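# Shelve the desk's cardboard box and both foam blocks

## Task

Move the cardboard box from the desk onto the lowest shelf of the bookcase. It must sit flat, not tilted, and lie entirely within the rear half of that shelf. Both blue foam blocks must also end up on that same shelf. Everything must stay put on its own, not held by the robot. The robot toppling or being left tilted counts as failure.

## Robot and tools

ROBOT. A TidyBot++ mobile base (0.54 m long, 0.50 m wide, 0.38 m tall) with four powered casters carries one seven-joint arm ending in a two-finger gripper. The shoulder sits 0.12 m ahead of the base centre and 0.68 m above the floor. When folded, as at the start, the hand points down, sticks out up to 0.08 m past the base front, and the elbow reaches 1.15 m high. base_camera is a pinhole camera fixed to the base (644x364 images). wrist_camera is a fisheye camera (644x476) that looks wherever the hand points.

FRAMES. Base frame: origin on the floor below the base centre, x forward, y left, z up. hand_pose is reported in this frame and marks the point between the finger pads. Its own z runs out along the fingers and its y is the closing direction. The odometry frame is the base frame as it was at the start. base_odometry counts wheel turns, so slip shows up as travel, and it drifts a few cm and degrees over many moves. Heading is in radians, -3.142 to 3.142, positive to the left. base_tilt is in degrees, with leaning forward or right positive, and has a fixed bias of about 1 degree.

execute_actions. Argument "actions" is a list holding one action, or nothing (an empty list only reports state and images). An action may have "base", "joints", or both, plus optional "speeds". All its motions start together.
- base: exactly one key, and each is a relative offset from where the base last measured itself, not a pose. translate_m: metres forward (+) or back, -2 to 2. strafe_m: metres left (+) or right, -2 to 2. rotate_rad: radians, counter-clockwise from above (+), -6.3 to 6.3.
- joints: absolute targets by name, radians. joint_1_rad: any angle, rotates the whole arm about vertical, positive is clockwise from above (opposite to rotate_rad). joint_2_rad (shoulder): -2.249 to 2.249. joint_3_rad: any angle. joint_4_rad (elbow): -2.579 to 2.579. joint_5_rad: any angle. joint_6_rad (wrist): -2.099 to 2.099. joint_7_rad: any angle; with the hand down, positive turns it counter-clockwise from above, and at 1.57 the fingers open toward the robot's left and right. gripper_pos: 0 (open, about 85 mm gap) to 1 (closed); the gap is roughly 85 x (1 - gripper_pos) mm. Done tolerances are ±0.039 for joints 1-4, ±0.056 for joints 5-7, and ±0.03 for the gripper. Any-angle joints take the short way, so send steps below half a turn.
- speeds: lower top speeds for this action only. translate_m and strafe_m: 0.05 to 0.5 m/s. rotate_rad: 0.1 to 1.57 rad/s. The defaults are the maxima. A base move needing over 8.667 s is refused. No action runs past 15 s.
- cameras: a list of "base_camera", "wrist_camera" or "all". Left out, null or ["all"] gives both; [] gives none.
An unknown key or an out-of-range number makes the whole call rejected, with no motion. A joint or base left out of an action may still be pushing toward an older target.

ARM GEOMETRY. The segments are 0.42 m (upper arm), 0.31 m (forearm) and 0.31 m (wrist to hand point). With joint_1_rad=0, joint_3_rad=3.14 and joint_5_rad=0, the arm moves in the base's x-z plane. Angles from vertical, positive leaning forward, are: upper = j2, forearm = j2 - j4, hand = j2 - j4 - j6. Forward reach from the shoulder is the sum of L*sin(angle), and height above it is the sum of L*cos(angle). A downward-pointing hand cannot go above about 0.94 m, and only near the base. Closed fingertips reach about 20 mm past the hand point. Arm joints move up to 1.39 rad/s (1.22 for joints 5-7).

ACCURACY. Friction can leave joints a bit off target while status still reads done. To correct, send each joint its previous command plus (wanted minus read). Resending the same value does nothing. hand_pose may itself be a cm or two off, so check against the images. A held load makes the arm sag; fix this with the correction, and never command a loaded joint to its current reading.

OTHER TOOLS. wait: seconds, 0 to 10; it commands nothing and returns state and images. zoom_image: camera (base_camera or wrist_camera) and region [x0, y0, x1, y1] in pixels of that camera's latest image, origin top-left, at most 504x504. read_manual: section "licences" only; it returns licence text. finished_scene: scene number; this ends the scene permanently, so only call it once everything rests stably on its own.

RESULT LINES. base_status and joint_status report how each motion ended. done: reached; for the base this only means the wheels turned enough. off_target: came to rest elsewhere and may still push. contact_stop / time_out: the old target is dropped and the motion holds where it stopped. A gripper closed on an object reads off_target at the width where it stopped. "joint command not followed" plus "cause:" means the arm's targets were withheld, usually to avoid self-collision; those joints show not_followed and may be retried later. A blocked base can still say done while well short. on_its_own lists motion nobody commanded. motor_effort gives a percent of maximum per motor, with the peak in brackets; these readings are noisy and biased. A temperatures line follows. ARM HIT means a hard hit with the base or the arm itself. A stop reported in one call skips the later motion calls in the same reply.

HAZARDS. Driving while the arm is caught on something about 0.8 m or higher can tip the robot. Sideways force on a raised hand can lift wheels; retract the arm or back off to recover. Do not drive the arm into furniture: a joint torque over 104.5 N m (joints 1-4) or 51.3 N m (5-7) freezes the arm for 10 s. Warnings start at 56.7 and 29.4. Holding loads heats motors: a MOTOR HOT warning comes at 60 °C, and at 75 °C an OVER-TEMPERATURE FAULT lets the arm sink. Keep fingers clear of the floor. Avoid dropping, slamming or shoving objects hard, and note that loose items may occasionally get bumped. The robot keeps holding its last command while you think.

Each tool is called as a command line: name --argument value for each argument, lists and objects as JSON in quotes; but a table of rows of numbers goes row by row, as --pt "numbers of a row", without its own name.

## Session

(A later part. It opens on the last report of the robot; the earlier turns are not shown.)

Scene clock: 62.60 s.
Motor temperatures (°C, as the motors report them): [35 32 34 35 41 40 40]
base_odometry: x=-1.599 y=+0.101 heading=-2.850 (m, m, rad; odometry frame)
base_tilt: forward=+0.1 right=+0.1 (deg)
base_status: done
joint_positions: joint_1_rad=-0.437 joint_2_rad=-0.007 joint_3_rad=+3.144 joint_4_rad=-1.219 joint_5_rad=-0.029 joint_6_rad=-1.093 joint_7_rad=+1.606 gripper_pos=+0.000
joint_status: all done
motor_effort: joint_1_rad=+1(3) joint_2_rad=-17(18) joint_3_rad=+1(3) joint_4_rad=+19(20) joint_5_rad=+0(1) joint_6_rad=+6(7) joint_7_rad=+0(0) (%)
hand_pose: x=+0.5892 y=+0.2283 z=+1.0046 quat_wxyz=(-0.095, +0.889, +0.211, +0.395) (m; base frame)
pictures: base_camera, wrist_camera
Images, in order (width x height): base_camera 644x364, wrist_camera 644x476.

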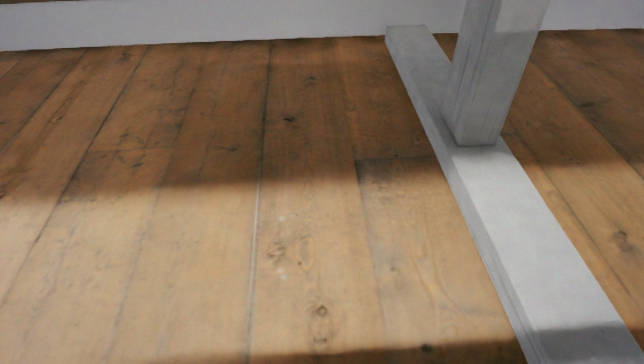

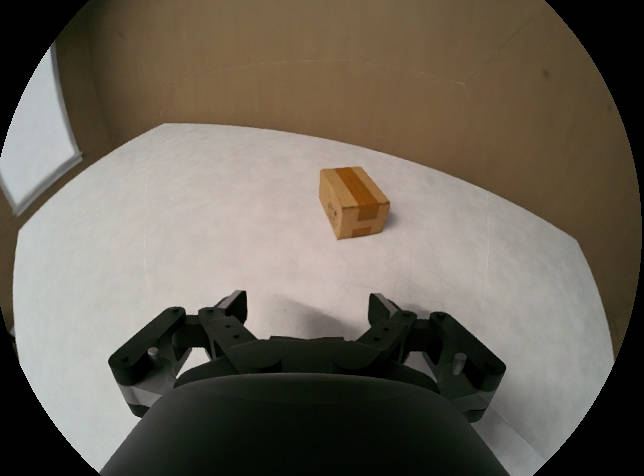

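execute_actions --actions '[{"joints":{"joint_1_rad":-0.34}}]' --cameras '[]'

execute_actions --actions '[{"joints":{"joint_2_rad":0.17,"joint_4_rad":-1.03}}]' --cameras '["wrist_camera"]'

Scene clock: 64.70 s.
Motor temperatures (°C, as the motors report them): [35 32 34 35 41 40 40]
base_odometry: x=-1.599 y=+0.101 heading=-2.850 (m, m, rad; odometry frame)
base_tilt: forward=+0.1 right=+0.1 (deg)
base_status: not commanded
joint_positions: joint_1_rad=-0.344 joint_2_rad=-0.007 joint_3_rad=+3.144 joint_4_rad=-1.219 joint_5_rad=-0.029 joint_6_rad=-1.093 joint_7_rad=+1.606 gripper_pos=+0.000
joint_status: all done
motor_effort: joint_1_rad=+1(1) joint_2_rad=-17(17) joint_3_rad=+1(3) joint_4_rad=+20(20) joint_5_rad=-1(2) joint_6_rad=+6(7) joint_7_rad=+0(0) (%)
hand_pose: x=+0.6083 y=+0.1840 z=+1.0046 quat_wxyz=(-0.077, +0.898, +0.170, +0.399) (m; base frame)
pictures: none
No camera images: the call's "cameras" was empty. Leave "cameras" out to get every camera's image.

Scene clock: 65.90 s.
Motor temperatures (°C, as the motors report them): [35 32 34 35 41 40 40]
base_odometry: x=-1.599 y=+0.101 heading=-2.850 (m, m, rad; odometry frame)
base_tilt: forward=+0.1 right=+0.1 (deg)
base_status: not commanded
joint_positions: joint_1_rad=-0.344 joint_2_rad=+0.163 joint_3_rad=+3.144 joint_4_rad=-1.046 joint_5_rad=-0.029 joint_6_rad=-1.093 joint_7_rad=+1.606 gripper_pos=+0.000
joint_status: all done
motor_effort: joint_1_rad=+1(1) joint_2_rad=-23(26) joint_3_rad=+1(1) joint_4_rad=+19(21) joint_5_rad=+0(1) joint_6_rad=+7(7) joint_7_rad=-1(0) (%)
hand_pose: x=+0.6755 y=+0.2080 z=+1.0003 quat_wxyz=(-0.077, +0.897, +0.170, +0.400) (m; base frame)
pictures: wrist_camera
Images, in order (width x height): wrist_camera 644x476.

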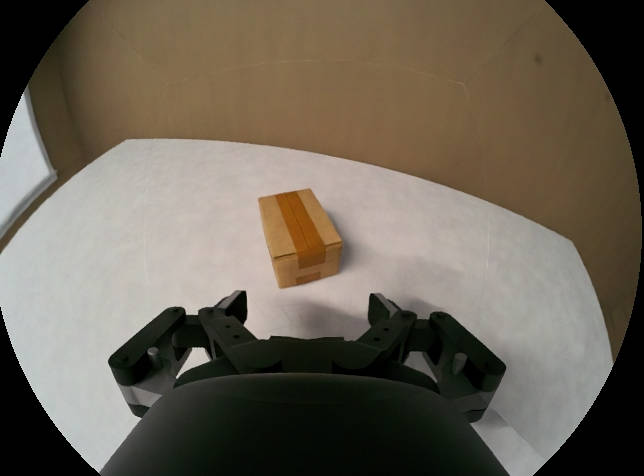

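execute_actions --actions '[{"joints":{"joint_1_rad":-0.37,"joint_2_rad":0.35,"joint_4_rad":-0.78,"joint_6_rad":-1.17}}]' --cameras '["wrist_camera"]'

execute_actions --actions '[{"joints":{"gripper_pos":1}}]' --cameras '["wrist_camera"]'

Scene clock: 81.53 s.
Motor temperatures (°C, as the motors report them): [35 32 34 35 41 40 40]
base_odometry: x=-1.599 y=+0.101 heading=-2.850 (m, m, rad; odometry frame)
base_tilt: forward=+0.1 right=+0.1 (deg)
base_status: not commanded
joint_positions: joint_1_rad=-0.362 joint_2_rad=+0.312 joint_3_rad=+3.144 joint_4_rad=-0.785 joint_5_rad=-0.029 joint_6_rad=-1.152 joint_7_rad=+1.606 gripper_pos=+0.000
joint_status: all done
motor_effort: joint_1_rad=+2(2) joint_2_rad=-25(28) joint_3_rad=+2(0) joint_4_rad=+18(23) joint_5_rad=-1(2) joint_6_rad=+7(6) joint_7_rad=+0(1) (%)
hand_pose: x=+0.7253 y=+0.2383 z=+1.0303 quat_wxyz=(-0.084, +0.884, +0.177, +0.423) (m; base frame)
pictures: wrist_camera
Images, in order (width x height): wrist_camera 644x476.

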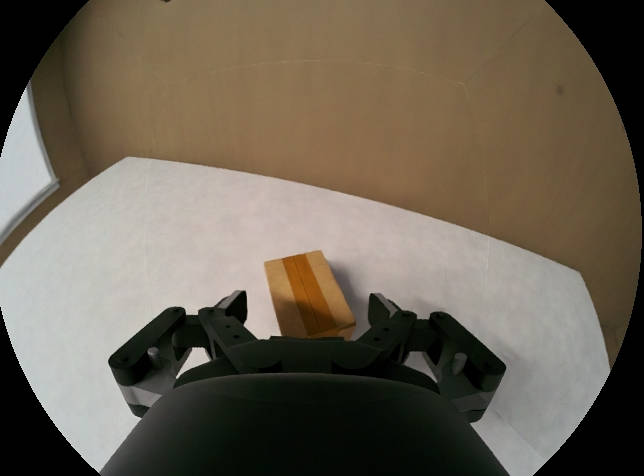

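Scene clock: 96.53 s.
Motor temperatures (°C, as the motors report them): [35 32 34 35 41 40 40]
base_odometry: x=-1.599 y=+0.101 heading=-2.850 (m, m, rad; odometry frame)
base_tilt: forward=+0.1 right=+0.1 (deg)
base_status: not commanded
joint_positions: joint_1_rad=-0.362 joint_2_rad=+0.317 joint_3_rad=+3.144 joint_4_rad=-0.783 joint_5_rad=-0.029 joint_6_rad=-1.155 joint_7_rad=+1.606 gripper_pos=+0.999
joint_status: all done
motor_effort: joint_1_rad=+1(1) joint_2_rad=-14(27) joint_3_rad=+0(0) joint_4_rad=+21(21) joint_5_rad=-1(1) joint_6_rad=+7(8) joint_7_rad=+0(1) (%)
hand_pose: x=+0.7263 y=+0.2392 z=+1.0273 quat_wxyz=(-0.084, +0.886, +0.178, +0.421) (m; base frame)
pictures: wrist_camera
Images, in order (width x height): wrist_camera 644x476.

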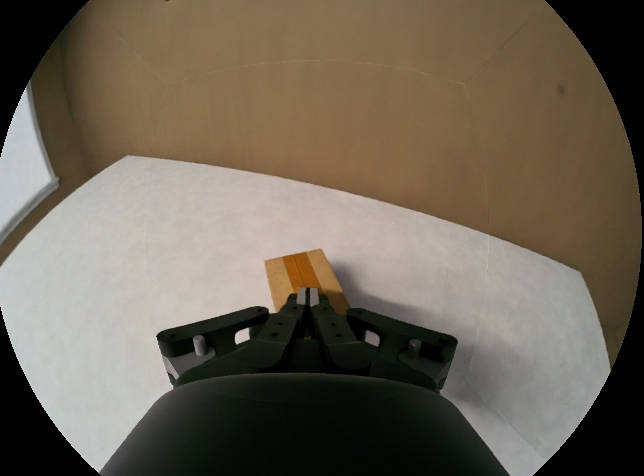

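execute_actions --actions '[{"joints":{"gripper_pos":0,"joint_2_rad":0.31}}]' --cameras '[]'

execute_actions --actions '[{"joints":{"joint_6_rad":-1.28,"joint_4_rad":-0.83}}]' --cameras '["wrist_camera"]'

execute_actions --actions '[{"joints":{"gripper_pos":0.5}}]' --cameras '["wrist_camera"]'

Scene clock: 98.27 s.
Motor temperatures (°C, as the motors report them): [35 32 34 35 41 40 40]
base_odometry: x=-1.599 y=+0.101 heading=-2.850 (m, m, rad; odometry frame)
base_tilt: forward=+0.1 right=+0.1 (deg)
base_status: not commanded
joint_positions: joint_1_rad=-0.363 joint_2_rad=+0.307 joint_3_rad=+3.144 joint_4_rad=-0.783 joint_5_rad=-0.029 joint_6_rad=-1.155 joint_7_rad=+1.606 gripper_pos=+0.000
joint_status: all done
motor_effort: joint_1_rad=+1(1) joint_2_rad=-27(30) joint_3_rad=+1(0) joint_4_rad=+19(21) joint_5_rad=-1(1) joint_6_rad=+7(8) joint_7_rad=+1(0) (%)
hand_pose: x=+0.7230 y=+0.2380 z=+1.0338 quat_wxyz=(-0.084, +0.884, +0.177, +0.425) (m; base frame)
pictures: none
No camera images: the call's "cameras" was empty. Leave "cameras" out to get every camera's image.

Scene clock: 99.03 s.
Motor temperatures (°C, as the motors report them): [35 32 34 35 41 40 40]
base_odometry: x=-1.599 y=+0.101 heading=-2.850 (m, m, rad; odometry frame)
base_tilt: forward=+0.1 right=+0.1 (deg)
base_status: not commanded
joint_positions: joint_1_rad=-0.363 joint_2_rad=+0.308 joint_3_rad=+3.144 joint_4_rad=-0.822 joint_5_rad=-0.029 joint_6_rad=-1.264 joint_7_rad=+1.606 gripper_pos=+0.000
joint_status: all done
motor_effort: joint_1_rad=+1(0) joint_2_rad=-27(29) joint_3_rad=+1(1) joint_4_rad=+19(20) joint_5_rad=+0(1) joint_6_rad=+6(7) joint_7_rad=+0(0) (%)
hand_pose: x=+0.6989 y=+0.2292 z=+0.9890 quat_wxyz=(-0.073, +0.913, +0.184, +0.358) (m; base frame)
pictures: wrist_camera
Images, in order (width x height): wrist_camera 644x476.

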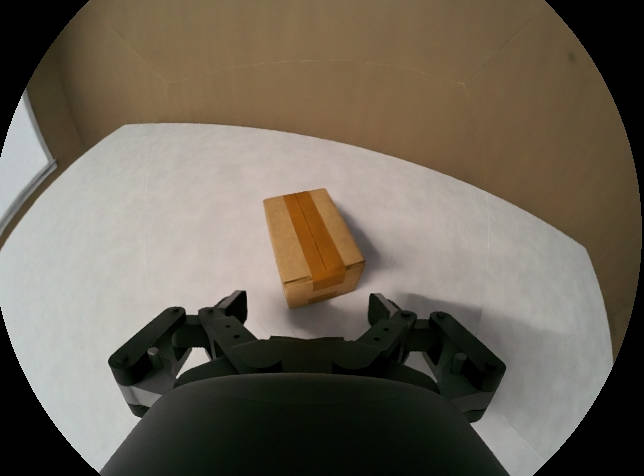

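Scene clock: 99.87 s.
Motor temperatures (°C, as the motors report them): [35 32 34 35 41 40 40]
base_odometry: x=-1.599 y=+0.101 heading=-2.850 (m, m, rad; odometry frame)
base_tilt: forward=+0.1 right=+0.1 (deg)
base_status: not commanded
joint_positions: joint_1_rad=-0.363 joint_2_rad=+0.308 joint_3_rad=+3.144 joint_4_rad=-0.822 joint_5_rad=-0.029 joint_6_rad=-1.264 joint_7_rad=+1.606 gripper_pos=+0.500
joint_status: all done
motor_effort: joint_1_rad=+1(0) joint_2_rad=-27(27) joint_3_rad=+1(1) joint_4_rad=+19(19) joint_5_rad=-1(1) joint_6_rad=+6(7) joint_7_rad=-1(0) (%)
hand_pose: x=+0.6989 y=+0.2292 z=+0.9890 quat_wxyz=(-0.073, +0.913, +0.184, +0.358) (m; base frame)
pictures: wrist_camera
Images, in order (width x height): wrist_camera 644x476.

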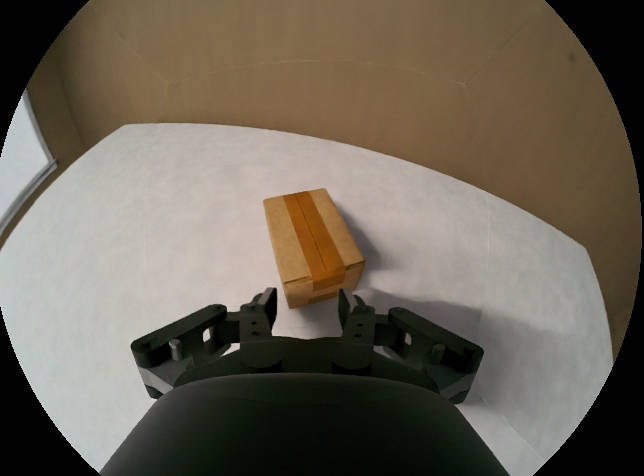

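execute_actions --actions '[{"joints":{"gripper_pos":0}}]' --cameras '[]'

execute_actions --actions '[{"joints":{"joint_6_rad":-0.9,"joint_4_rad":-1.0,"joint_1_rad":-0.35}}]' --cameras '["wrist_camera"]'

execute_actions --actions '[{"joints":{"gripper_pos":1}}]' --cameras '["wrist_camera"]'

Scene clock: 101.63 s.
Motor temperatures (°C, as the motors report them): [35 32 34 35 41 40 40]
base_odometry: x=-1.599 y=+0.101 heading=-2.850 (m, m, rad; odometry frame)
base_tilt: forward=+0.1 right=+0.1 (deg)
base_status: not commanded
joint_positions: joint_1_rad=-0.363 joint_2_rad=+0.308 joint_3_rad=+3.144 joint_4_rad=-0.822 joint_5_rad=-0.029 joint_6_rad=-1.264 joint_7_rad=+1.606 gripper_pos=+0.000
joint_status: all done
motor_effort: joint_1_rad=+1(1) joint_2_rad=-27(27) joint_3_rad=+1(1) joint_4_rad=+18(19) joint_5_rad=-1(1) joint_6_rad=+6(6) joint_7_rad=+0(0) (%)
hand_pose: x=+0.6989 y=+0.2292 z=+0.9890 quat_wxyz=(-0.073, +0.913, +0.184, +0.358) (m; base frame)
pictures: none
No camera images: the call's "cameras" was empty. Leave "cameras" out to get every camera's image.

Scene clock: 102.77 s.
Motor temperatures (°C, as the motors report them): [35 32 34 35 41 40 40]
base_odometry: x=-1.599 y=+0.101 heading=-2.850 (m, m, rad; odometry frame)
base_tilt: forward=+0.1 right=+0.2 (deg)
base_status: not commanded
joint_positions: joint_1_rad=-0.362 joint_2_rad=+0.308 joint_3_rad=+3.144 joint_4_rad=-0.986 joint_5_rad=-0.029 joint_6_rad=-0.920 joint_7_rad=+1.606 gripper_pos=+0.000
joint_status: all done
motor_effort: joint_1_rad=+0(1) joint_2_rad=-28(30) joint_3_rad=+1(1) joint_4_rad=+20(21) joint_5_rad=-1(1) joint_6_rad=+7(7) joint_7_rad=+0(1) (%)
hand_pose: x=+0.7514 y=+0.2473 z=+0.9820 quat_wxyz=(-0.086, +0.877, +0.173, +0.439) (m; base frame)
pictures: wrist_camera
Images, in order (width x height): wrist_camera 644x476.

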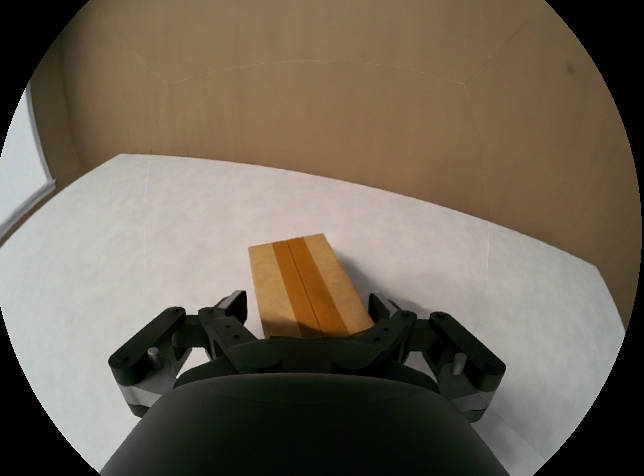

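Scene clock: 103.87 s.
Motor temperatures (°C, as the motors report them): [35 32 34 35 41 40 40]
base_odometry: x=-1.599 y=+0.101 heading=-2.850 (m, m, rad; odometry frame)
base_tilt: forward=+0.1 right=+0.1 (deg)
base_status: not commanded
joint_positions: joint_1_rad=-0.362 joint_2_rad=+0.306 joint_3_rad=+3.144 joint_4_rad=-0.987 joint_5_rad=-0.029 joint_6_rad=-0.916 joint_7_rad=+1.606 gripper_pos=+0.246
joint_status: gripper_pos off_target (ended at +0.246, target +1.000)
motor_effort: joint_1_rad=+1(0) joint_2_rad=-27(30) joint_3_rad=+2(1) joint_4_rad=+19(21) joint_5_rad=+0(0) joint_6_rad=+5(7) joint_7_rad=+0(0) (%)
hand_pose: x=+0.7514 y=+0.2472 z=+0.9839 quat_wxyz=(-0.087, +0.876, +0.172, +0.441) (m; base frame)
pictures: wrist_camera
Images, in order (width x height): wrist_camera 644x476.

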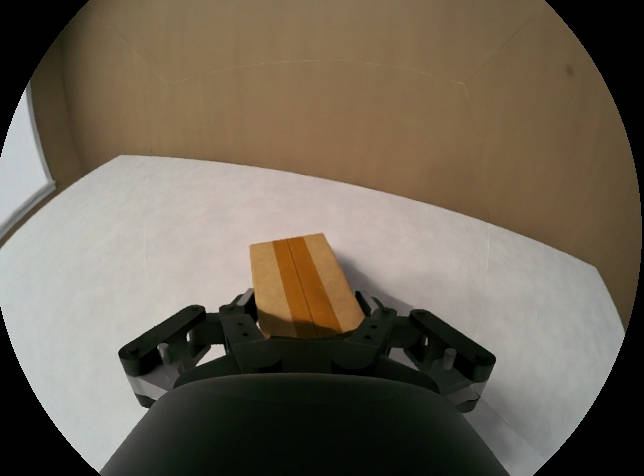

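execute_actions --actions '[{"joints":{"joint_4_rad":-0.8}}]' --cameras '[]'

execute_actions --actions '[{"base":{"translate_m":-0.7},"speeds":{"translate_m":0.3}}]' --cameras '[]'

execute_actions --actions '[{"base":{"rotate_rad":3.14},"joints":{"joint_1_rad":0.06,"joint_2_rad":0.0,"joint_4_rad":-1.5,"joint_6_rad":0.0},"speeds":{"rotate_rad":0.8}}]'

Scene clock: 105.87 s.
Motor temperatures (°C, as the motors report them): [35 32 34 35 41 40 40]
base_odometry: x=-1.599 y=+0.101 heading=-2.850 (m, m, rad; odometry frame)
base_tilt: forward=+0.1 right=+0.1 (deg)
base_status: not commanded
joint_positions: joint_1_rad=-0.362 joint_2_rad=+0.312 joint_3_rad=+3.144 joint_4_rad=-0.814 joint_5_rad=-0.029 joint_6_rad=-0.916 joint_7_rad=+1.606 gripper_pos=+0.246
joint_status: all done
motor_effort: joint_1_rad=+0(1) joint_2_rad=-29(32) joint_3_rad=+1(1) joint_4_rad=+21(23) joint_5_rad=-1(1) joint_6_rad=+9(7) joint_7_rad=+0(1) (%)
hand_pose: x=+0.7620 y=+0.2512 z=+1.0763 quat_wxyz=(-0.099, +0.836, +0.166, +0.513) (m; base frame)
pictures: none
No camera images: the call's "cameras" was empty. Leave "cameras" out to get every camera's image.

Scene clock: 109.07 s.
Motor temperatures (°C, as the motors report them): [35 32 34 35 41 40 40]
base_odometry: x=-0.929 y=+0.303 heading=-2.850 (m, m, rad; odometry frame)
base_tilt: forward=+0.1 right=+0.1 (deg)
base_status: done
joint_positions: joint_1_rad=-0.359 joint_2_rad=+0.314 joint_3_rad=+3.144 joint_4_rad=-0.814 joint_5_rad=-0.029 joint_6_rad=-0.916 joint_7_rad=+1.606 gripper_pos=+0.246
joint_status: not commanded
motor_effort: joint_1_rad=+1(2) joint_2_rad=-28(35) joint_3_rad=+2(0) joint_4_rad=+20(23) joint_5_rad=-1(1) joint_6_rad=+9(10) joint_7_rad=+1(0) (%)
hand_pose: x=+0.7635 y=+0.2493 z=+1.0753 quat_wxyz=(-0.098, +0.837, +0.164, +0.513) (m; base frame)
pictures: none
No camera images: the call's "cameras" was empty. Leave "cameras" out to get every camera's image.

Scene clock: 114.00 s.
Motor temperatures (°C, as the motors report them): [35 32 34 35 41 40 40]
base_odometry: x=-0.929 y=+0.303 heading=+0.289 (m, m, rad; odometry frame)
base_tilt: forward=+0.1 right=+0.1 (deg)
base_status: done
joint_positions: joint_1_rad=+0.053 joint_2_rad=+0.027 joint_3_rad=+3.140 joint_4_rad=-1.490 joint_5_rad=-0.029 joint_6_rad=-0.030 joint_7_rad=+1.606 gripper_pos=+0.246
joint_status: all done
motor_effort: joint_1_rad=+0(3) joint_2_rad=-22(31) joint_3_rad=+2(4) joint_4_rad=+23(23) joint_5_rad=+0(2) joint_6_rad=+10(10) joint_7_rad=+0(0) (%)
hand_pose: x=+0.7548 y=-0.0310 z=+1.1263 quat_wxyz=(+0.020, +0.699, -0.016, +0.715) (m; base frame)
pictures: base_camera, wrist_camera
Images, in order (width x height): base_camera 644x364, wrist_camera 644x476.

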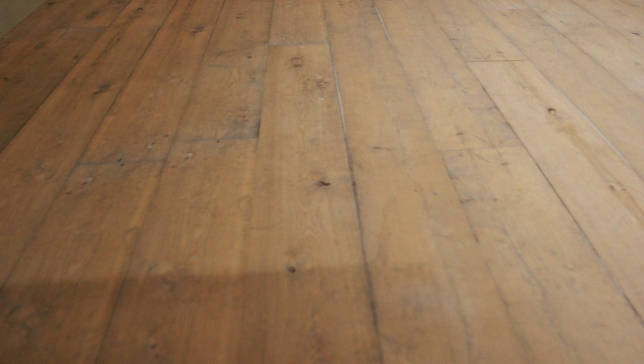

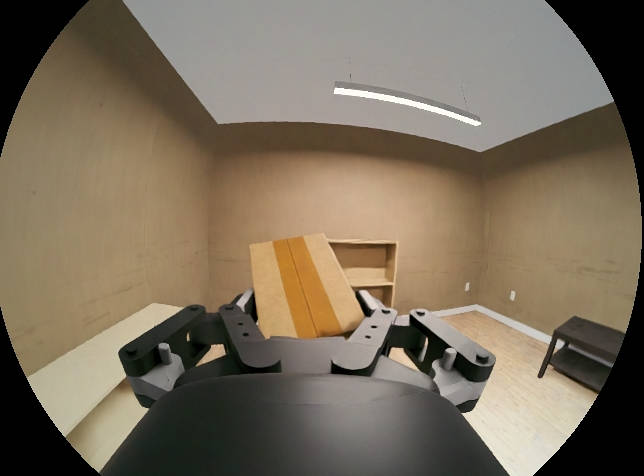

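execute_actions --actions '[{"base":{"strafe_m":-0.7},"joints":{"joint_2_rad":0.6,"joint_4_rad":-1.5,"joint_6_rad":0.3}}]' --cameras '[]'

execute_actions --actions '[{"base":{"translate_m":1.7}}]'

Scene clock: 117.87 s.
Motor temperatures (°C, as the motors report them): [35 32 34 36 41 40 40]
base_odometry: x=-0.728 y=-0.368 heading=+0.290 (m, m, rad; odometry frame)
base_tilt: forward=+0.1 right=+0.1 (deg)
base_status: done
joint_positions: joint_1_rad=+0.063 joint_2_rad=+0.607 joint_3_rad=+3.140 joint_4_rad=-1.501 joint_5_rad=-0.029 joint_6_rad=+0.269 joint_7_rad=+1.606 gripper_pos=+0.246
joint_status: all done
motor_effort: joint_1_rad=+1(5) joint_2_rad=-38(43) joint_3_rad=+1(5) joint_4_rad=+21(24) joint_5_rad=+0(0) joint_6_rad=+9(11) joint_7_rad=+1(1) (%)
hand_pose: x=+0.9278 y=-0.0508 z=+0.7840 quat_wxyz=(+0.023, +0.795, -0.025, +0.606) (m; base frame)
pictures: none
No camera images: the call's "cameras" was empty. Leave "cameras" out to get every camera's image.

Scene clock: 122.60 s.
Motor temperatures (°C, as the motors report them): [35 32 34 36 41 40 40]
base_odometry: x=+0.901 y=+0.117 heading=+0.290 (m, m, rad; odometry frame)
base_tilt: forward=+0.1 right=+0.1 (deg)
base_status: done
joint_positions: joint_1_rad=+0.063 joint_2_rad=+0.607 joint_3_rad=+3.140 joint_4_rad=-1.501 joint_5_rad=-0.029 joint_6_rad=+0.272 joint_7_rad=+1.606 gripper_pos=+0.246
joint_status: not commanded
motor_effort: joint_1_rad=+1(4) joint_2_rad=-39(41) joint_3_rad=+1(0) joint_4_rad=+21(23) joint_5_rad=-1(1) joint_6_rad=+11(10) joint_7_rad=-1(0) (%)
hand_pose: x=+0.9279 y=-0.0509 z=+0.7849 quat_wxyz=(+0.023, +0.794, -0.025, +0.607) (m; base frame)
pictures: base_camera, wrist_camera
Images, in order (width x height): base_camera 644x364, wrist_camera 644x476.

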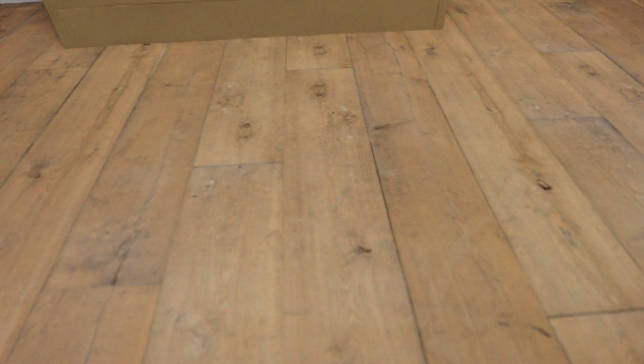

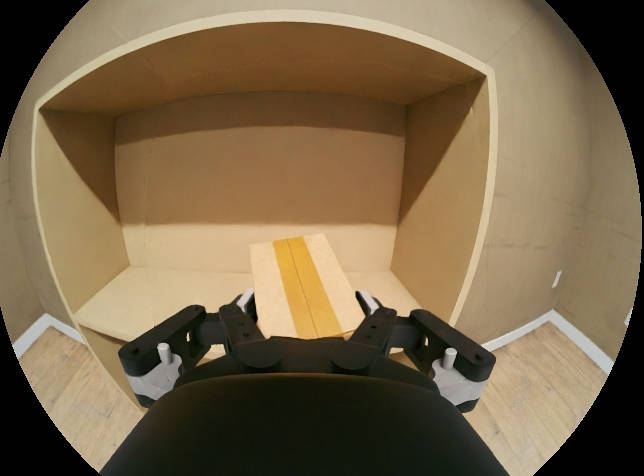

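execute_actions --actions '[{"base":{"translate_m":-0.35}}]' --cameras '[]'

execute_actions --actions '[{"joints":{"joint_2_rad":1.75,"joint_4_rad":-0.7,"joint_6_rad":0.26}}]'

Scene clock: 125.63 s.
Motor temperatures (°C, as the motors report them): [35 33 34 36 41 40 40]
base_odometry: x=+0.566 y=+0.017 heading=+0.290 (m, m, rad; odometry frame)
base_tilt: forward=+0.1 right=+0.1 (deg)
base_status: done
joint_positions: joint_1_rad=+0.062 joint_2_rad=+0.607 joint_3_rad=+3.140 joint_4_rad=-1.501 joint_5_rad=-0.029 joint_6_rad=+0.273 joint_7_rad=+1.606 gripper_pos=+0.246
joint_status: not commanded
motor_effort: joint_1_rad=+1(6) joint_2_rad=-40(42) joint_3_rad=+1(1) joint_4_rad=+21(22) joint_5_rad=-1(1) joint_6_rad=+11(10) joint_7_rad=+0(0) (%)
hand_pose: x=+0.9279 y=-0.0504 z=+0.7849 quat_wxyz=(+0.023, +0.794, -0.024, +0.607) (m; base frame)
pictures: none
No camera images: the call's "cameras" was empty. Leave "cameras" out to get every camera's image.

Scene clock: 128.13 s.
Motor temperatures (°C, as the motors report them): [35 33 34 36 41 40 40]
base_odometry: x=+0.566 y=+0.017 heading=+0.290 (m, m, rad; odometry frame)
base_tilt: forward=+0.1 right=+0.1 (deg)
base_status: not commanded
joint_positions: joint_1_rad=+0.062 joint_2_rad=+1.747 joint_3_rad=+3.140 joint_4_rad=-0.722 joint_5_rad=-0.029 joint_6_rad=+0.273 joint_7_rad=+1.606 gripper_pos=+0.246
joint_status: all done
motor_effort: joint_1_rad=+1(1) joint_2_rad=-48(54) joint_3_rad=+0(1) joint_4_rad=+16(21) joint_5_rad=-1(0) joint_6_rad=+8(10) joint_7_rad=-1(0) (%)
hand_pose: x=+0.9797 y=-0.0540 z=+0.1797 quat_wxyz=(+0.018, +0.890, -0.027, +0.455) (m; base frame)
pictures: base_camera, wrist_camera
Images, in order (width x height): base_camera 644x364, wrist_camera 644x476.

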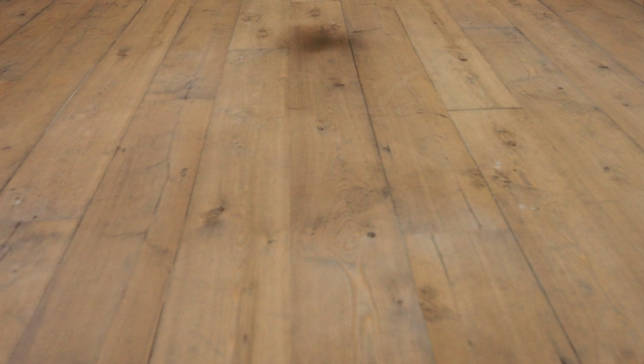

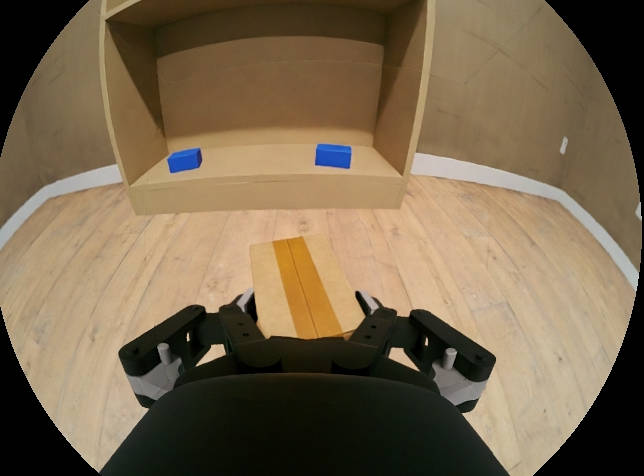

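execute_actions --actions '[{"base":{"strafe_m":0.14},"joints":{"joint_2_rad":1.68,"joint_6_rad":0.22}}]' --cameras '[]'

execute_actions --actions '[{"base":{"translate_m":0.3},"speeds":{"translate_m":0.2}}]'

Scene clock: 130.37 s.
Motor temperatures (°C, as the motors report them): [35 33 34 36 41 40 40]
base_odometry: x=+0.526 y=+0.151 heading=+0.290 (m, m, rad; odometry frame)
base_tilt: forward=+0.1 right=+0.1 (deg)
base_status: done
joint_positions: joint_1_rad=+0.055 joint_2_rad=+1.695 joint_3_rad=+3.140 joint_4_rad=-0.715 joint_5_rad=-0.029 joint_6_rad=+0.238 joint_7_rad=+1.606 gripper_pos=+0.246
joint_status: all done
motor_effort: joint_1_rad=+1(6) joint_2_rad=-49(51) joint_3_rad=+0(0) joint_4_rad=+16(17) joint_5_rad=+0(0) joint_6_rad=+8(8) joint_7_rad=+0(0) (%)
hand_pose: x=+1.0016 y=-0.0490 z=+0.2193 quat_wxyz=(+0.017, +0.885, -0.024, +0.465) (m; base frame)
pictures: none
No camera images: the call's "cameras" was empty. Leave "cameras" out to get every camera's image.

Scene clock: 132.60 s.
Motor temperatures (°C, as the motors report them): [35 33 34 36 41 40 40]
base_odometry: x=+0.813 y=+0.237 heading=+0.291 (m, m, rad; odometry frame)
base_tilt: forward=+0.1 right=+0.1 (deg)
base_status: done
joint_positions: joint_1_rad=+0.055 joint_2_rad=+1.695 joint_3_rad=+3.140 joint_4_rad=-0.714 joint_5_rad=-0.029 joint_6_rad=+0.236 joint_7_rad=+1.606 gripper_pos=+0.246
joint_status: not commanded
motor_effort: joint_1_rad=+0(1) joint_2_rad=-50(52) joint_3_rad=+1(0) joint_4_rad=+17(18) joint_5_rad=+0(1) joint_6_rad=+8(9) joint_7_rad=+0(0) (%)
hand_pose: x=+1.0017 y=-0.0491 z=+0.2193 quat_wxyz=(+0.017, +0.885, -0.024, +0.465) (m; base frame)
pictures: base_camera, wrist_camera
Images, in order (width x height): base_camera 644x364, wrist_camera 644x476.

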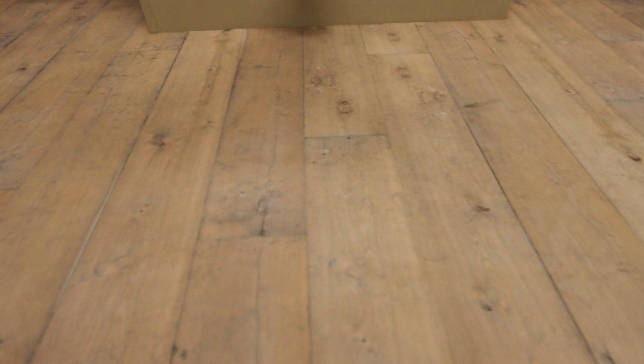

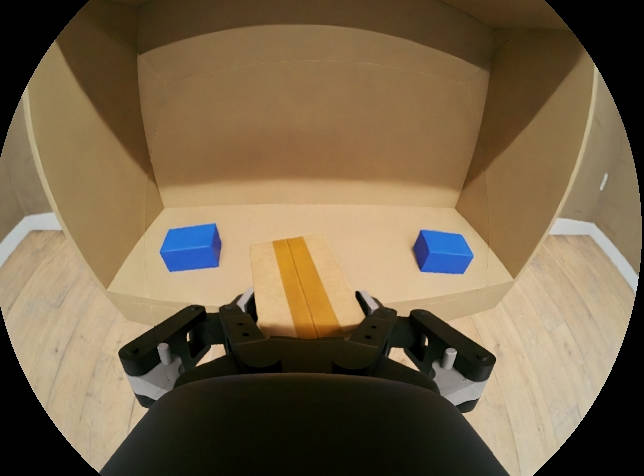

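execute_actions --actions '[{"base":{"translate_m":0.22},"speeds":{"translate_m":0.1}}]'

Scene clock: 135.87 s.
Motor temperatures (°C, as the motors report them): [35 33 34 36 41 40 40]
base_odometry: x=+1.024 y=+0.301 heading=+0.291 (m, m, rad; odometry frame)
base_tilt: forward=+0.1 right=+0.1 (deg)
base_status: done
joint_positions: joint_1_rad=+0.056 joint_2_rad=+1.695 joint_3_rad=+3.140 joint_4_rad=-0.714 joint_5_rad=-0.029 joint_6_rad=+0.236 joint_7_rad=+1.606 gripper_pos=+0.246
joint_status: not commanded
motor_effort: joint_1_rad=+1(5) joint_2_rad=-50(51) joint_3_rad=+0(0) joint_4_rad=+17(18) joint_5_rad=-1(1) joint_6_rad=+10(8) joint_7_rad=+0(1) (%)
hand_pose: x=+1.0018 y=-0.0499 z=+0.2195 quat_wxyz=(+0.017, +0.885, -0.024, +0.465) (m; base frame)
pictures: base_camera, wrist_camera
Images, in order (width x height): base_camera 644x364, wrist_camera 644x476.

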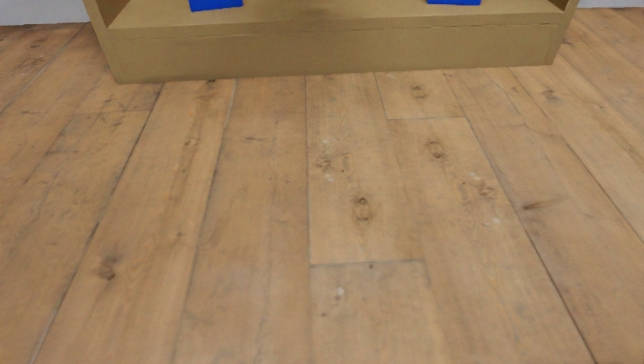

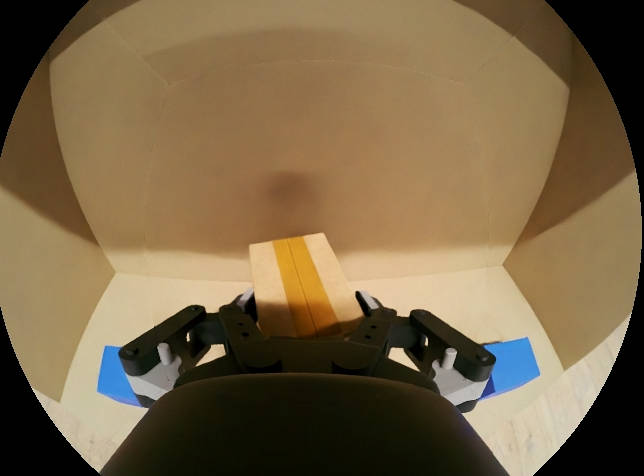

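execute_actions --actions '[{"joints":{"joint_2_rad":1.83,"joint_6_rad":0.36}}]' --cameras '[]'

execute_actions --actions '[{"base":{"translate_m":0.07},"speeds":{"translate_m":0.06}}]'

Scene clock: 137.60 s.
Motor temperatures (°C, as the motors report them): [35 33 34 36 41 40 40]
base_odometry: x=+1.024 y=+0.301 heading=+0.291 (m, m, rad; odometry frame)
base_tilt: forward=+0.1 right=+0.1 (deg)
base_status: not commanded
joint_positions: joint_1_rad=+0.056 joint_2_rad=+1.828 joint_3_rad=+3.140 joint_4_rad=-0.710 joint_5_rad=-0.029 joint_6_rad=+0.347 joint_7_rad=+1.606 gripper_pos=+0.251
joint_status: all done
motor_effort: joint_1_rad=+1(1) joint_2_rad=-48(51) joint_3_rad=+1(0) joint_4_rad=+15(16) joint_5_rad=-1(0) joint_6_rad=+8(10) joint_7_rad=+1(1) (%)
hand_pose: x=+0.9563 y=-0.0484 z=+0.1351 quat_wxyz=(+0.018, +0.889, -0.025, +0.457) (m; base frame)
pictures: none
No camera images: the call's "cameras" was empty. Leave "cameras" out to get every camera's image.

Scene clock: 139.20 s.
Motor temperatures (°C, as the motors report them): [35 33 34 36 41 40 40]
base_odometry: x=+1.091 y=+0.321 heading=+0.292 (m, m, rad; odometry frame)
base_tilt: forward=+0.1 right=+0.1 (deg)
base_status: done
joint_positions: joint_1_rad=+0.057 joint_2_rad=+1.828 joint_3_rad=+3.140 joint_4_rad=-0.710 joint_5_rad=-0.029 joint_6_rad=+0.347 joint_7_rad=+1.606 gripper_pos=+0.251
joint_status: not commanded
motor_effort: joint_1_rad=+1(5) joint_2_rad=-47(48) joint_3_rad=+1(0) joint_4_rad=+15(16) joint_5_rad=+0(1) joint_6_rad=+8(8) joint_7_rad=+0(0) (%)
hand_pose: x=+0.9562 y=-0.0489 z=+0.1350 quat_wxyz=(+0.019, +0.889, -0.025, +0.457) (m; base frame)
pictures: base_camera, wrist_camera
Images, in order (width x height): base_camera 644x364, wrist_camera 644x476.

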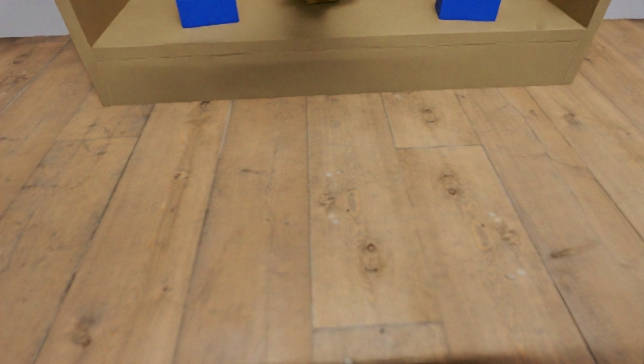

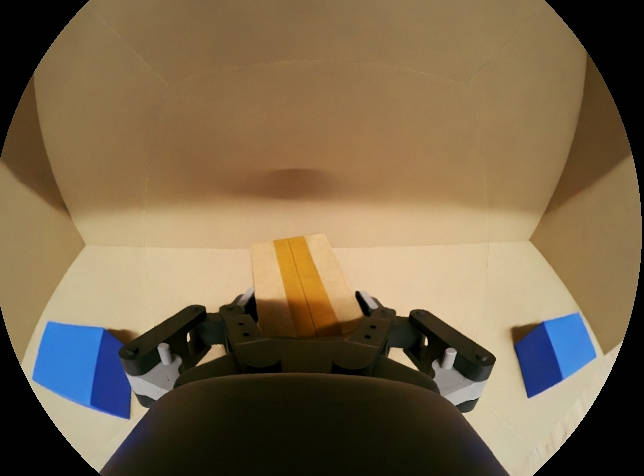

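execute_actions --actions '[{"joints":{"gripper_pos":0}}]' --cameras '[]'

execute_actions --actions '[{"base":{"translate_m":-0.09},"speeds":{"translate_m":0.1}}]' --cameras '[]'

execute_actions --actions '[{"joints":{"gripper_pos":0.6}}]' --cameras '["wrist_camera"]'

execute_actions --actions '[{"base":{"translate_m":0.12},"speeds":{"translate_m":0.06}}]' --cameras '["wrist_camera"]'

Scene clock: 141.13 s.
Motor temperatures (°C, as the motors report them): [35 33 34 36 41 40 40]
base_odometry: x=+1.091 y=+0.321 heading=+0.292 (m, m, rad; odometry frame)
base_tilt: forward=+0.1 right=+0.1 (deg)
base_status: not commanded
joint_positions: joint_1_rad=+0.057 joint_2_rad=+1.828 joint_3_rad=+3.140 joint_4_rad=-0.710 joint_5_rad=-0.029 joint_6_rad=+0.347 joint_7_rad=+1.606 gripper_pos=+0.000
joint_status: all done
motor_effort: joint_1_rad=+1(1) joint_2_rad=-46(47) joint_3_rad=+1(0) joint_4_rad=+14(15) joint_5_rad=-1(1) joint_6_rad=+7(8) joint_7_rad=+0(0) (%)
hand_pose: x=+0.9562 y=-0.0489 z=+0.1350 quat_wxyz=(+0.019, +0.889, -0.025, +0.457) (m; base frame)
pictures: none
No camera images: the call's "cameras" was empty. Leave "cameras" out to get every camera's image.

Scene clock: 142.53 s.
Motor temperatures (°C, as the motors report them): [35 33 34 36 41 40 40]
base_odometry: x=+1.005 y=+0.295 heading=+0.292 (m, m, rad; odometry frame)
base_tilt: forward=+0.1 right=+0.1 (deg)
base_status: done
joint_positions: joint_1_rad=+0.057 joint_2_rad=+1.828 joint_3_rad=+3.140 joint_4_rad=-0.709 joint_5_rad=-0.029 joint_6_rad=+0.347 joint_7_rad=+1.606 gripper_pos=+0.000
joint_status: not commanded
motor_effort: joint_1_rad=+1(5) joint_2_rad=-45(47) joint_3_rad=+1(0) joint_4_rad=+13(15) joint_5_rad=-1(1) joint_6_rad=+8(8) joint_7_rad=+0(0) (%)
hand_pose: x=+0.9566 y=-0.0491 z=+0.1354 quat_wxyz=(+0.019, +0.889, -0.025, +0.458) (m; base frame)
pictures: none
No camera images: the call's "cameras" was empty. Leave "cameras" out to get every camera's image.

Scene clock: 143.40 s.
Motor temperatures (°C, as the motors report them): [35 33 34 36 41 40 40]
base_odometry: x=+1.005 y=+0.295 heading=+0.292 (m, m, rad; odometry frame)
base_tilt: forward=+0.1 right=+0.1 (deg)
base_status: not commanded
joint_positions: joint_1_rad=+0.057 joint_2_rad=+1.828 joint_3_rad=+3.140 joint_4_rad=-0.709 joint_5_rad=-0.029 joint_6_rad=+0.347 joint_7_rad=+1.606 gripper_pos=+0.600
joint_status: all done
motor_effort: joint_1_rad=+1(1) joint_2_rad=-45(46) joint_3_rad=+1(1) joint_4_rad=+14(14) joint_5_rad=-1(0) joint_6_rad=+7(7) joint_7_rad=+0(1) (%)
hand_pose: x=+0.9566 y=-0.0491 z=+0.1354 quat_wxyz=(+0.019, +0.889, -0.025, +0.458) (m; base frame)
pictures: wrist_camera
Images, in order (width x height): wrist_camera 644x476.

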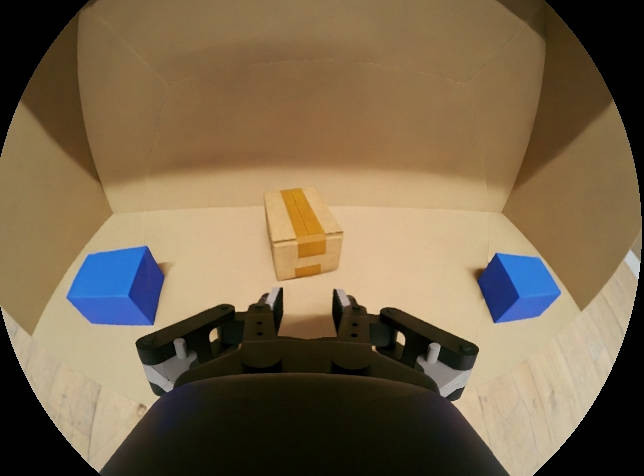

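Scene clock: 158.40 s.
Motor temperatures (°C, as the motors report them): [35 34 34 36 41 40 40]
base_odometry: x=+1.116 y=+0.329 heading=+0.291 (m, m, rad; odometry frame)
base_tilt: forward=+0.0 right=+0.1 (deg)
base_status: translate_m time_out (by the wheels' count: +0.116 of +0.120)
joint_positions: joint_1_rad=+0.058 joint_2_rad=+1.786 joint_3_rad=+3.140 joint_4_rad=-0.839 joint_5_rad=-0.029 joint_6_rad=+0.347 joint_7_rad=+1.606 gripper_pos=+0.600
joint_status: not commanded
motor_effort: joint_1_rad=+1(2) joint_2_rad=-35(52) joint_3_rad=+2(4) joint_4_rad=+38(41) joint_5_rad=-2(2) joint_6_rad=+10(13) joint_7_rad=+0(1) (%)
hand_pose: x=+0.9206 y=-0.0478 z=+0.1165 quat_wxyz=(+0.017, +0.908, -0.026, +0.418) (m; base frame)
pictures: wrist_camera
Images, in order (width x height): wrist_camera 644x476.

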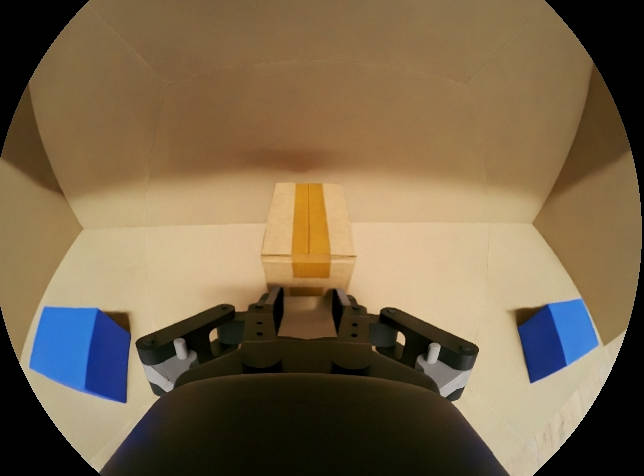

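Against the back wall. Back off.

execute_actions --actions '[{"base":{"translate_m":-0.25}}]'

finished_scene --scene 1

Scene clock: 161.03 s.
Motor temperatures (°C, as the motors report them): [35 34 34 36 41 40 40]
base_odometry: x=+0.876 y=+0.257 heading=+0.290 (m, m, rad; odometry frame)
base_tilt: forward=+0.1 right=+0.1 (deg)
base_status: done
joint_positions: joint_1_rad=+0.058 joint_2_rad=+1.826 joint_3_rad=+3.140 joint_4_rad=-0.693 joint_5_rad=-0.029 joint_6_rad=+0.347 joint_7_rad=+1.606 gripper_pos=+0.600
joint_status: not commanded
motor_effort: joint_1_rad=+1(1) joint_2_rad=-46(49) joint_3_rad=+1(0) joint_4_rad=+14(32) joint_5_rad=-1(2) joint_6_rad=+8(11) joint_7_rad=+0(0) (%)
hand_pose: x=+0.9647 y=-0.0506 z=+0.1442 quat_wxyz=(+0.019, +0.884, -0.026, +0.466) (m; base frame)
pictures: base_camera, wrist_camera
Images, in order (width x height): base_camera 644x364, wrist_camera 644x476.

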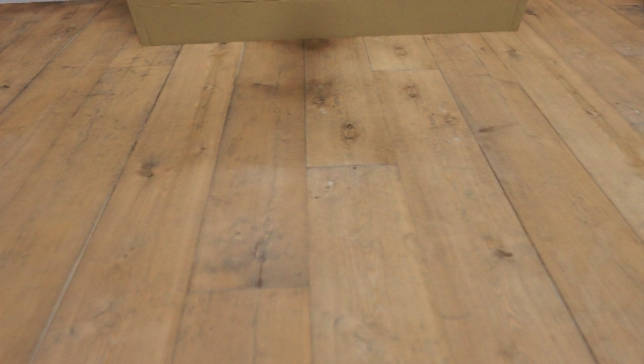

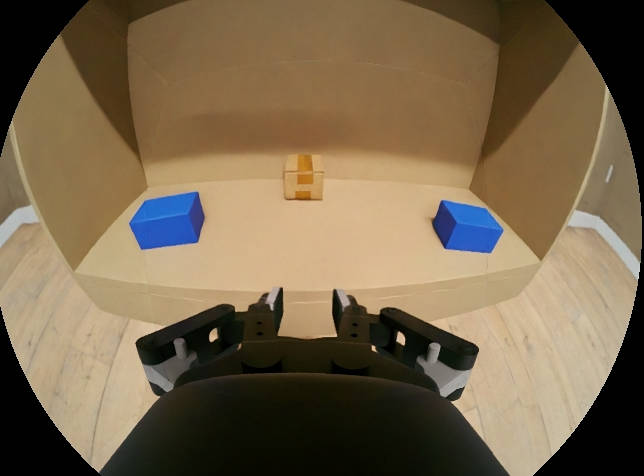

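The scene is finished: the task was done.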